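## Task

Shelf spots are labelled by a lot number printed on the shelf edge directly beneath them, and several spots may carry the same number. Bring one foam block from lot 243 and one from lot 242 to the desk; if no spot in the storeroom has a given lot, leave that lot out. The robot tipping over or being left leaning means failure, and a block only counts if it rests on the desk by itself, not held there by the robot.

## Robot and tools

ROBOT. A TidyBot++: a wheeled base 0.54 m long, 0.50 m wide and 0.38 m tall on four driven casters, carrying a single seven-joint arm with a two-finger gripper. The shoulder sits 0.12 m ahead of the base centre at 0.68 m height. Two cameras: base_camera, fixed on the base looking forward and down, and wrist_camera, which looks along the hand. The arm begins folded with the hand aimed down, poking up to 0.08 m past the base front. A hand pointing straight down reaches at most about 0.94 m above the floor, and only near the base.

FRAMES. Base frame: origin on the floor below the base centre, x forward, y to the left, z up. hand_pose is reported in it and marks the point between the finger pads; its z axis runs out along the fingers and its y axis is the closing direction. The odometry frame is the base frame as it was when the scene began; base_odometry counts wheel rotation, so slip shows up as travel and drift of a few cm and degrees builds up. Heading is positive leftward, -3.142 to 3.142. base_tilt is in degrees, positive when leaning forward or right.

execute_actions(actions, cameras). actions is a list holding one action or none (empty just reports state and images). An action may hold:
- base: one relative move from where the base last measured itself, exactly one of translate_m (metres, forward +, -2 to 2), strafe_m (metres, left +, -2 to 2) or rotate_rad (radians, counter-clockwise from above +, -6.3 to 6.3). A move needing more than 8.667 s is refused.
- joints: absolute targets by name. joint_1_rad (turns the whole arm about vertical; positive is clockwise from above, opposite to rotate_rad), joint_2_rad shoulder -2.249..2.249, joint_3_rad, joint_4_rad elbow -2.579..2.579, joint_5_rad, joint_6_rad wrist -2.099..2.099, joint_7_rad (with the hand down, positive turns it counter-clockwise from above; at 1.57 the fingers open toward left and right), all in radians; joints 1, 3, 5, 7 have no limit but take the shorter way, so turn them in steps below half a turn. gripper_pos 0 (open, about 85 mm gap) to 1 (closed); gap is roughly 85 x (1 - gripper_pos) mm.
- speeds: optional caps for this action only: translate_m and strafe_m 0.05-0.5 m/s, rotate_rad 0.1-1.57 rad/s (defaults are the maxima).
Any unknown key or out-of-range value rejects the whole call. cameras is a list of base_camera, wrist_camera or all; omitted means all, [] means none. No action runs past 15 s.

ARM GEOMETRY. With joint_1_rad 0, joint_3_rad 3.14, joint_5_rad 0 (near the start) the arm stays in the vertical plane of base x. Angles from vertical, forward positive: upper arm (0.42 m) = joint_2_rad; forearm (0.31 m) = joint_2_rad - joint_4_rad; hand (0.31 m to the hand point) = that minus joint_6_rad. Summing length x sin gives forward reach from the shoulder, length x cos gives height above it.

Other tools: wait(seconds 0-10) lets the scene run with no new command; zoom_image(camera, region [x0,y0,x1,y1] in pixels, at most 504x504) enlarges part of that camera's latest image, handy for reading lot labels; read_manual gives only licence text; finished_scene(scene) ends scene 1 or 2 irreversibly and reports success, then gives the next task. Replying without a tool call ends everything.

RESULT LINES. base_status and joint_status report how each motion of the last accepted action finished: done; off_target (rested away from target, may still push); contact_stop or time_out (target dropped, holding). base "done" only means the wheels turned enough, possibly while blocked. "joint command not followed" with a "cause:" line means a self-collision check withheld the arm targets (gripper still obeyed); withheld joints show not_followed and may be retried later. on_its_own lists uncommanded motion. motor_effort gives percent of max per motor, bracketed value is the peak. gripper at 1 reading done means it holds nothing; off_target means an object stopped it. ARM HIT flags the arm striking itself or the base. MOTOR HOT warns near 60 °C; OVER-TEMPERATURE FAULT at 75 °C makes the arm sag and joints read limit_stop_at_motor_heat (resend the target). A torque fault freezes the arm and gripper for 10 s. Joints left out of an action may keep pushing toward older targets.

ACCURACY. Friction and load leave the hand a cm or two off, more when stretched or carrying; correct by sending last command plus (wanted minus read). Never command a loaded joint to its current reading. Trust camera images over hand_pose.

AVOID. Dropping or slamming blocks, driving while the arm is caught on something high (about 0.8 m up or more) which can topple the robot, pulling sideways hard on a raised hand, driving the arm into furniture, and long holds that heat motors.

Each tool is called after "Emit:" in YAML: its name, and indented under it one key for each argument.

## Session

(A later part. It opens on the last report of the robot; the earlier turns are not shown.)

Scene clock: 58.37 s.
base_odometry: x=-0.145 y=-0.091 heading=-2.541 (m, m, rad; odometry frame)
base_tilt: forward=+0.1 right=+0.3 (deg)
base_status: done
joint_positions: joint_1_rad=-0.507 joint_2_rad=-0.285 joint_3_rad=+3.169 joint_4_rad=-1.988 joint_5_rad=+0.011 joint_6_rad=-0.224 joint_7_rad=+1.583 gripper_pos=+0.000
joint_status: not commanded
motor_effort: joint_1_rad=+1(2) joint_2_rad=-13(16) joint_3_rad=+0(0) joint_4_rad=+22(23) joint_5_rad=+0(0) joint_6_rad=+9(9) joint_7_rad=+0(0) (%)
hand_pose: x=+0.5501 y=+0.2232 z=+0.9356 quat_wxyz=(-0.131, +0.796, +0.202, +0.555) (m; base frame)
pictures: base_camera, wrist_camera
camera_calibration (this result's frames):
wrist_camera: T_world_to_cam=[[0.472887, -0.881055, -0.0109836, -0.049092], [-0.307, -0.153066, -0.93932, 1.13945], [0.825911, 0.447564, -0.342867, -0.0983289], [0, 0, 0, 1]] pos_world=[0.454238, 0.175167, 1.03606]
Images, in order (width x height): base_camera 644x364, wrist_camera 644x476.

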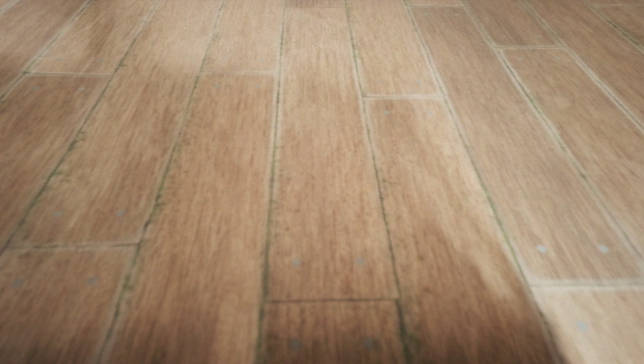

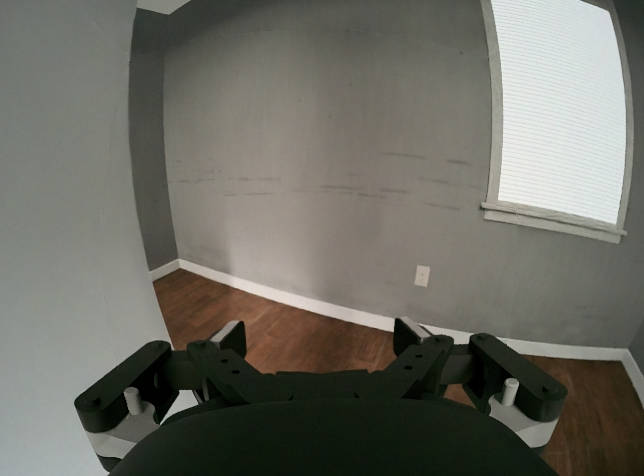

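Emit:
execute_actions:
  actions:
    - {"base":{"translate_m":0.6}}
  cameras: []

Emit:
execute_actions:
  actions:
    - {"base":{"translate_m":0.52},"joints":{"joint_1_rad":-1.57}}

Emit:
execute_actions:
  actions:
    - {"base":{"strafe_m":1.2},"joints":{"joint_1_rad":-2.0}}

Scene clock: 61.20 s.
base_odometry: x=-0.640 y=-0.431 heading=-2.540 (m, m, rad; odometry frame)
base_tilt: forward=+0.1 right=+0.3 (deg)
base_status: done
joint_positions: joint_1_rad=-0.507 joint_2_rad=-0.288 joint_3_rad=+3.169 joint_4_rad=-1.988 joint_5_rad=+0.011 joint_6_rad=-0.224 joint_7_rad=+1.583 gripper_pos=+0.000
joint_status: not commanded
motor_effort: joint_1_rad=+1(2) joint_2_rad=-12(16) joint_3_rad=+0(2) joint_4_rad=+22(23) joint_5_rad=+0(0) joint_6_rad=+9(9) joint_7_rad=+0(0) (%)
hand_pose: x=+0.5494 y=+0.2228 z=+0.9368 quat_wxyz=(-0.132, +0.795, +0.202, +0.556) (m; base frame)
pictures: none
No camera images: the call's "cameras" was empty. Leave "cameras" out to get every camera's image.

Scene clock: 63.57 s.
base_odometry: x=-1.068 y=-0.726 heading=-2.539 (m, m, rad; odometry frame)
base_tilt: forward=+0.1 right=+0.3 (deg)
base_status: done
joint_positions: joint_1_rad=-1.558 joint_2_rad=-0.290 joint_3_rad=+3.169 joint_4_rad=-1.989 joint_5_rad=+0.011 joint_6_rad=-0.224 joint_7_rad=+1.583 gripper_pos=+0.000
joint_status: all done
motor_effort: joint_1_rad=+1(2) joint_2_rad=-13(15) joint_3_rad=-1(2) joint_4_rad=+22(23) joint_5_rad=+0(0) joint_6_rad=+9(9) joint_7_rad=+0(0) (%)
hand_pose: x=+0.1393 y=+0.4837 z=+0.9378 quat_wxyz=(-0.394, +0.586, +0.573, +0.416) (m; base frame)
pictures: base_camera, wrist_camera
camera_calibration (this result's frames):
wrist_camera: T_world_to_cam=[[0.999575, -0.0269695, -0.011055, -0.111721], [-0.0195204, -0.337751, -0.941033, 1.10621], [0.0216454, 0.940849, -0.338134, -0.0059027], [0, 0, 0, 1]] pos_world=[0.133395, 0.376163, 1.03775]
Images, in order (width x height): base_camera 644x364, wrist_camera 644x476.

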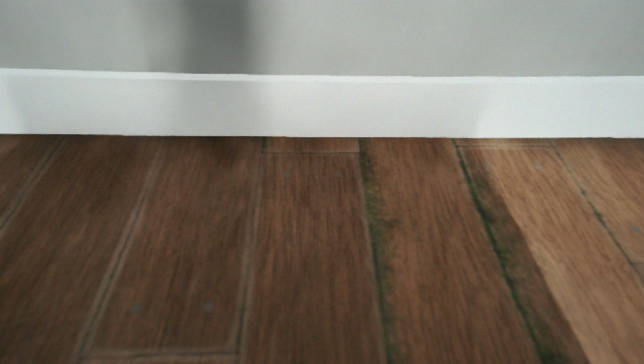

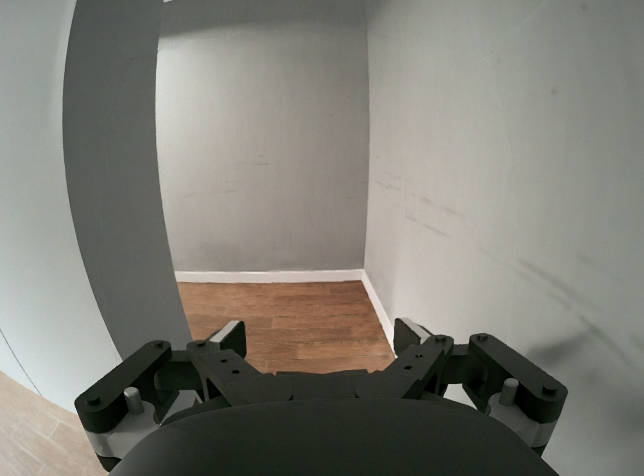

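Scene clock: 67.33 s.
base_odometry: x=-0.389 y=-1.715 heading=-2.539 (m, m, rad; odometry frame)
base_tilt: forward=+0.1 right=+0.3 (deg)
base_status: done
joint_positions: joint_1_rad=-1.990 joint_2_rad=-0.291 joint_3_rad=+3.169 joint_4_rad=-1.989 joint_5_rad=+0.011 joint_6_rad=-0.223 joint_7_rad=+1.583 gripper_pos=+0.000
joint_status: all done
motor_effort: joint_1_rad=+1(1) joint_2_rad=-14(16) joint_3_rad=+0(1) joint_4_rad=+22(23) joint_5_rad=+0(1) joint_6_rad=+9(9) joint_7_rad=+0(0) (%)
hand_pose: x=-0.0651 y=+0.4473 z=+0.9383 quat_wxyz=(-0.474, +0.450, +0.685, +0.322) (m; base frame)
pictures: base_camera, wrist_camera
camera_calibration (this result's frames):
wrist_camera: T_world_to_cam=[[0.918902, 0.394331, -0.0110764, -0.102106], [0.123302, -0.313773, -0.941458, 1.08938], [-0.374722, 0.863742, -0.336948, 0.0404834], [0, 0, 0, 1]] pos_world=[-0.0253269, 0.347114, 1.03811]
Images, in order (width x height): base_camera 644x364, wrist_camera 644x476.

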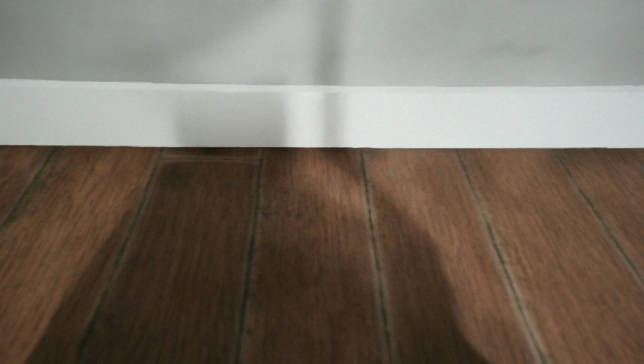

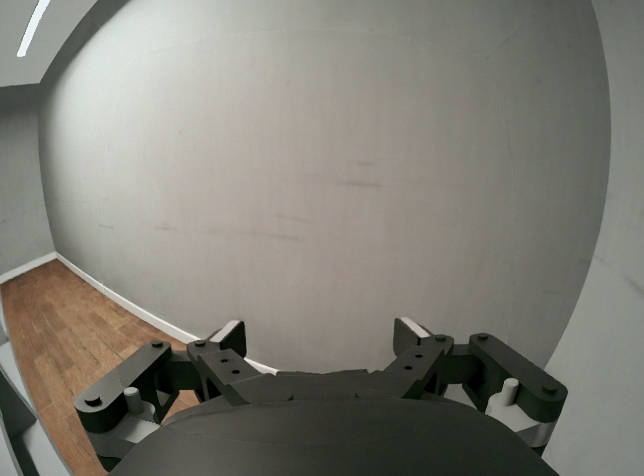

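Emit:
execute_actions:
  actions:
    - {"base":{"strafe_m":0.7},"joints":{"joint_1_rad":-3.6}}
  cameras: ["wrist_camera"]

Emit:
execute_actions:
  actions:
    - {"base":{"translate_m":-1.2},"joints":{"joint_1_rad":1.55}}

Scene clock: 70.43 s.
base_odometry: x=+0.008 y=-2.293 heading=-2.539 (m, m, rad; odometry frame)
base_tilt: forward=+0.1 right=+0.3 (deg)
base_status: done
joint_positions: joint_1_rad=-3.590 joint_2_rad=-0.293 joint_3_rad=+3.169 joint_4_rad=-1.989 joint_5_rad=+0.011 joint_6_rad=-0.223 joint_7_rad=+1.583 gripper_pos=+0.000
joint_status: all done
motor_effort: joint_1_rad=+1(0) joint_2_rad=-12(14) joint_3_rad=+0(1) joint_4_rad=+23(23) joint_5_rad=+0(0) joint_6_rad=+9(9) joint_7_rad=+0(0) (%)
hand_pose: x=-0.3225 y=-0.1967 z=+0.9389 quat_wxyz=(-0.562, -0.178, +0.800, -0.116) (m; base frame)
pictures: wrist_camera
camera_calibration (this result's frames):
wrist_camera: T_world_to_cam=[[-0.420568, 0.907193, -0.0110969, 0.057305], [0.308947, 0.131704, -0.941916, 1.06759], [-0.853038, -0.399568, -0.335665, 0.0965453], [0, 0, 0, 1]] pos_world=[-0.22337, -0.154015, 1.03862]
Images, in order (width x height): wrist_camera 644x476.

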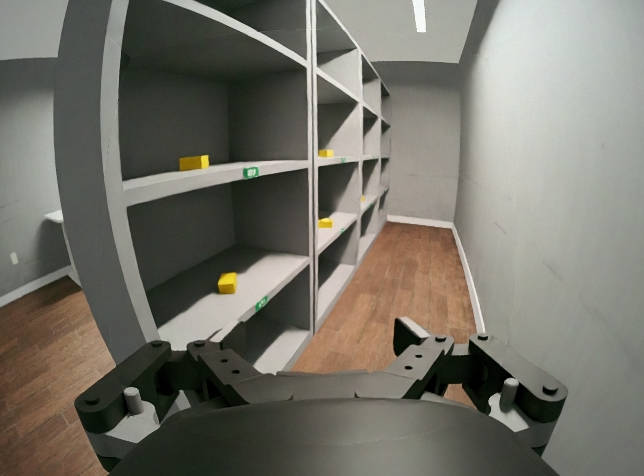

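Scene clock: 74.17 s.
base_odometry: x=+0.997 y=-1.614 heading=-2.540 (m, m, rad; odometry frame)
base_tilt: forward=+0.1 right=+0.3 (deg)
base_status: done
joint_positions: joint_1_rad=-4.724 joint_2_rad=-0.293 joint_3_rad=+3.169 joint_4_rad=-1.989 joint_5_rad=+0.011 joint_6_rad=-0.223 joint_7_rad=+1.583 gripper_pos=+0.000
joint_status: all done
motor_effort: joint_1_rad=+1(0) joint_2_rad=-12(14) joint_3_rad=-1(2) joint_4_rad=+22(23) joint_5_rad=+0(0) joint_6_rad=+9(9) joint_7_rad=+0(1) (%)
hand_pose: x=+0.1105 y=-0.4831 z=+0.9391 quat_wxyz=(-0.412, -0.580, +0.579, -0.400) (m; base frame)
pictures: base_camera, wrist_camera
camera_calibration (this result's frames):
wrist_camera: T_world_to_cam=[[-0.999935, 0.00255331, -0.0111084, 0.126259], [0.0113214, 0.335352, -0.942025, 1.103], [0.00131995, -0.942089, -0.33536, -0.00524822], [0, 0, 0, 1]] pos_world=[0.11377, -0.37516, 1.0387]
Images, in order (width x height): base_camera 644x364, wrist_camera 644x476.

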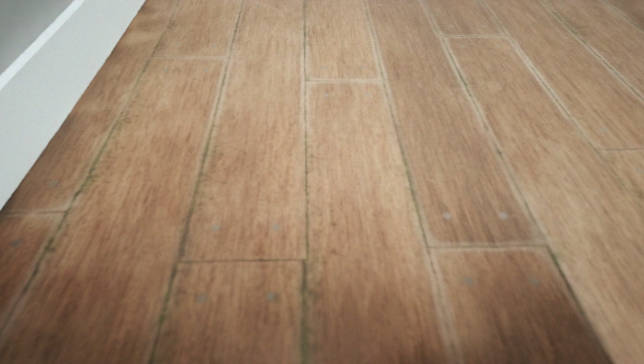

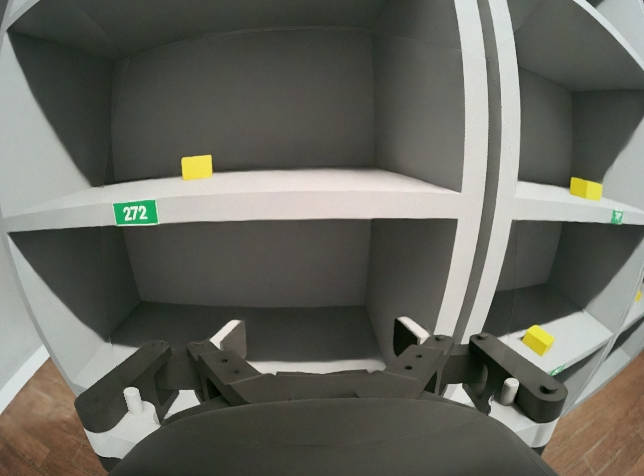

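Emit:
execute_actions:
  actions:
    - {"base":{"translate_m":-0.1},"joints":{"joint_4_rad":-2.4,"joint_6_rad":-0.1}}
  cameras: ["wrist_camera"]

Emit:
execute_actions:
  actions:
    - {"base":{"translate_m":-0.6}}
  cameras: ["wrist_camera"]

Scene clock: 76.00 s.
base_odometry: x=+1.080 y=-1.557 heading=-2.540 (m, m, rad; odometry frame)
base_tilt: forward=+0.1 right=+0.3 (deg)
base_status: done
joint_positions: joint_1_rad=-4.725 joint_2_rad=-0.293 joint_3_rad=+3.169 joint_4_rad=-2.389 joint_5_rad=+0.011 joint_6_rad=-0.128 joint_7_rad=+1.583 gripper_pos=+0.000
joint_status: all done
motor_effort: joint_1_rad=+1(0) joint_2_rad=-9(14) joint_3_rad=-1(2) joint_4_rad=+19(23) joint_5_rad=+0(0) joint_6_rad=+8(8) joint_7_rad=+1(0) (%)
hand_pose: x=+0.1140 y=-0.3980 z=+0.7381 quat_wxyz=(-0.317, -0.636, +0.632, -0.309) (m; base frame)
pictures: wrist_camera
camera_calibration (this result's frames):
wrist_camera: T_world_to_cam=[[-0.999883, 0.00215063, -0.0151568, 0.130164], [0.0133959, 0.602141, -0.798277, 0.884942], [0.00740972, -0.798387, -0.602099, 0.260892], [0, 0, 0, 1]] pos_world=[0.116361, -0.324847, 0.865485]
Images, in order (width x height): wrist_camera 644x476.

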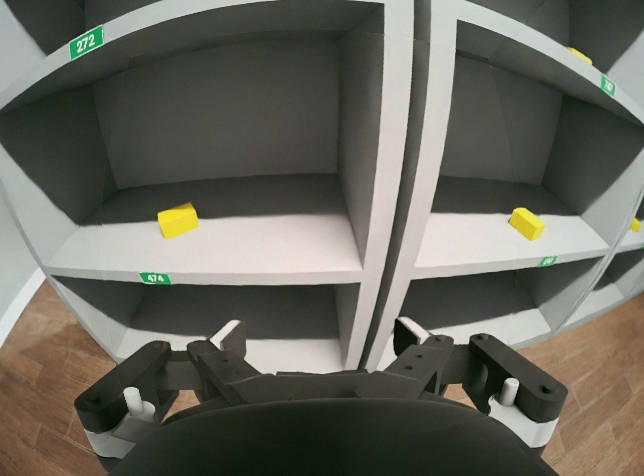

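Scene clock: 78.53 s.
base_odometry: x=+1.575 y=-1.218 heading=-2.540 (m, m, rad; odometry frame)
base_tilt: forward=+0.1 right=+0.3 (deg)
base_status: done
joint_positions: joint_1_rad=-4.725 joint_2_rad=-0.293 joint_3_rad=+3.169 joint_4_rad=-2.389 joint_5_rad=+0.011 joint_6_rad=-0.127 joint_7_rad=+1.583 gripper_pos=+0.000
joint_status: not commanded
motor_effort: joint_1_rad=+1(1) joint_2_rad=-9(11) joint_3_rad=+0(1) joint_4_rad=+19(20) joint_5_rad=+0(0) joint_6_rad=+8(8) joint_7_rad=+0(0) (%)
hand_pose: x=+0.1141 y=-0.3981 z=+0.7382 quat_wxyz=(-0.317, -0.636, +0.632, -0.310) (m; base frame)
pictures: wrist_camera
camera_calibration (this result's frames):
wrist_camera: T_world_to_cam=[[-0.999883, 0.00199725, -0.0151535, 0.13016], [0.0133052, 0.60169, -0.798619, 0.885199], [0.00752268, -0.798727, -0.601647, 0.260407], [0, 0, 0, 1]] pos_world=[0.116408, -0.324882, 0.865582]
Images, in order (width x height): wrist_camera 644x476.

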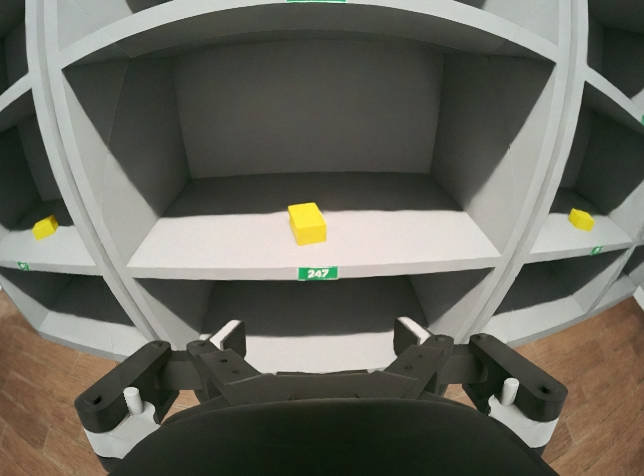

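Emit:
execute_actions:
  actions:
    - {"base":{"translate_m":-0.3},"joints":{"joint_6_rad":0.05}}
  cameras: ["wrist_camera"]

Emit:
execute_actions:
  actions:
    - {"base":{"translate_m":-0.6}}
  cameras: ["wrist_camera"]

Scene clock: 80.70 s.
base_odometry: x=+1.823 y=-1.048 heading=-2.540 (m, m, rad; odometry frame)
base_tilt: forward=+0.1 right=+0.3 (deg)
base_status: done
joint_positions: joint_1_rad=-4.725 joint_2_rad=-0.293 joint_3_rad=+3.169 joint_4_rad=-2.393 joint_5_rad=+0.011 joint_6_rad=+0.038 joint_7_rad=+1.583 gripper_pos=+0.000
joint_status: all done
motor_effort: joint_1_rad=+1(1) joint_2_rad=-10(11) joint_3_rad=+0(1) joint_4_rad=+19(21) joint_5_rad=+0(0) joint_6_rad=+9(9) joint_7_rad=+0(1) (%)
hand_pose: x=+0.1141 y=-0.4245 z=+0.7792 quat_wxyz=(-0.368, -0.608, +0.605, -0.359) (m; base frame)
pictures: wrist_camera
camera_calibration (this result's frames):
wrist_camera: T_world_to_cam=[[-0.999901, -0.00082973, -0.0140332, 0.128718], [0.0120321, 0.46571, -0.884855, 0.943449], [0.0072696, -0.884937, -0.465654, 0.12141], [0, 0, 0, 1]] pos_world=[0.116471, -0.331826, 0.893157]
Images, in order (width x height): wrist_camera 644x476.

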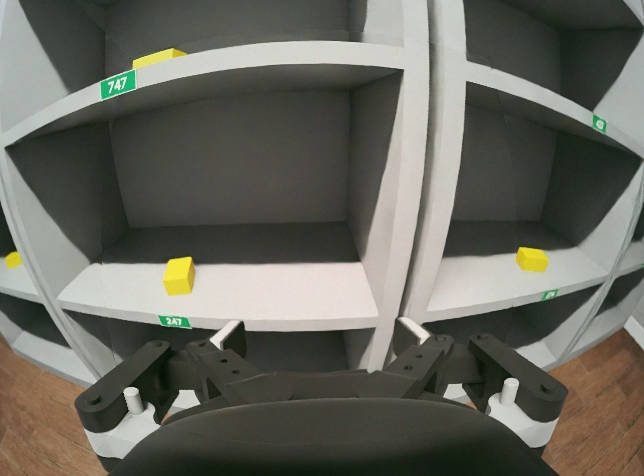

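Scene clock: 83.23 s.
base_odometry: x=+2.318 y=-0.709 heading=-2.541 (m, m, rad; odometry frame)
base_tilt: forward=+0.1 right=+0.3 (deg)
base_status: done
joint_positions: joint_1_rad=-4.726 joint_2_rad=-0.293 joint_3_rad=+3.169 joint_4_rad=-2.393 joint_5_rad=+0.011 joint_6_rad=+0.038 joint_7_rad=+1.583 gripper_pos=+0.000
joint_status: not commanded
motor_effort: joint_1_rad=+1(0) joint_2_rad=-9(12) joint_3_rad=+0(1) joint_4_rad=+19(20) joint_5_rad=+0(0) joint_6_rad=+9(9) joint_7_rad=+0(1) (%)
hand_pose: x=+0.1141 y=-0.4245 z=+0.7792 quat_wxyz=(-0.368, -0.608, +0.605, -0.359) (m; base frame)
pictures: wrist_camera
camera_calibration (this result's frames):
wrist_camera: T_world_to_cam=[[-0.999901, -0.00103188, -0.0140333, 0.128718], [0.0119381, 0.465713, -0.884855, 0.94346], [0.00744854, -0.884935, -0.465654, 0.121389], [0, 0, 0, 1]] pos_world=[0.116538, -0.331827, 0.893157]
Images, in order (width x height): wrist_camera 644x476.

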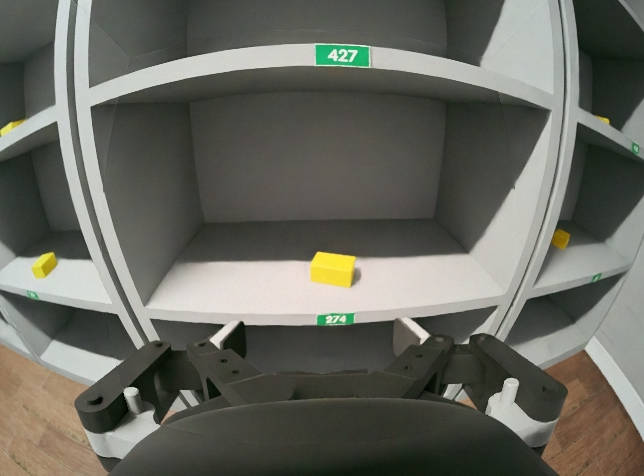

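Emit:
execute_actions:
  actions:
    - {"base":{"translate_m":-0.75}}

Scene clock: 86.23 s.
base_odometry: x=+2.937 y=-0.285 heading=-2.541 (m, m, rad; odometry frame)
base_tilt: forward=+0.1 right=+0.3 (deg)
base_status: done
joint_positions: joint_1_rad=-4.726 joint_2_rad=-0.293 joint_3_rad=+3.169 joint_4_rad=-2.393 joint_5_rad=+0.011 joint_6_rad=+0.038 joint_7_rad=+1.583 gripper_pos=+0.000
joint_status: not commanded
motor_effort: joint_1_rad=+2(0) joint_2_rad=-10(10) joint_3_rad=+0(1) joint_4_rad=+20(20) joint_5_rad=+0(0) joint_6_rad=+9(9) joint_7_rad=+0(1) (%)
hand_pose: x=+0.1142 y=-0.4245 z=+0.7792 quat_wxyz=(-0.368, -0.608, +0.605, -0.359) (m; base frame)
pictures: base_camera, wrist_camera
camera_calibration (this result's frames):
wrist_camera: T_world_to_cam=[[-0.999901, -0.00116605, -0.0140334, 0.128718], [0.0118756, 0.465714, -0.884855, 0.943467], [0.00756733, -0.884934, -0.465654, 0.121375], [0, 0, 0, 1]] pos_world=[0.116583, -0.331827, 0.893157]
Images, in order (width x height): base_camera 644x364, wrist_camera 644x476.

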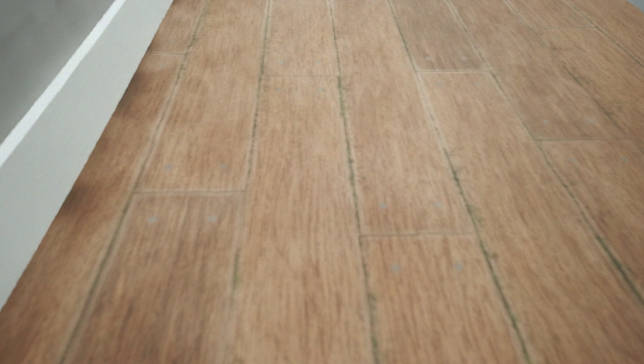

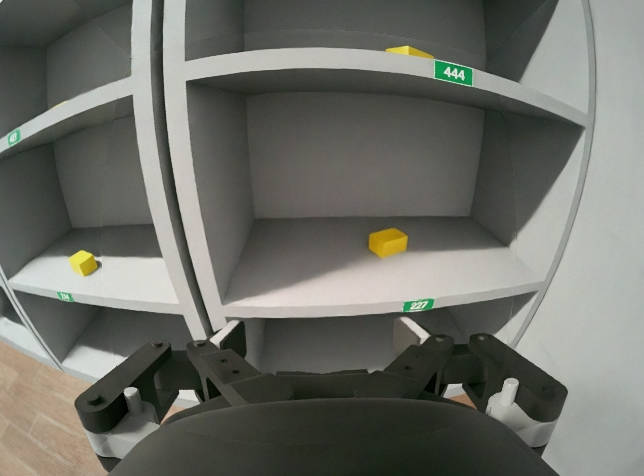

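Emit:
finished_scene:
  scene: 1

The scene is finished: the task was done.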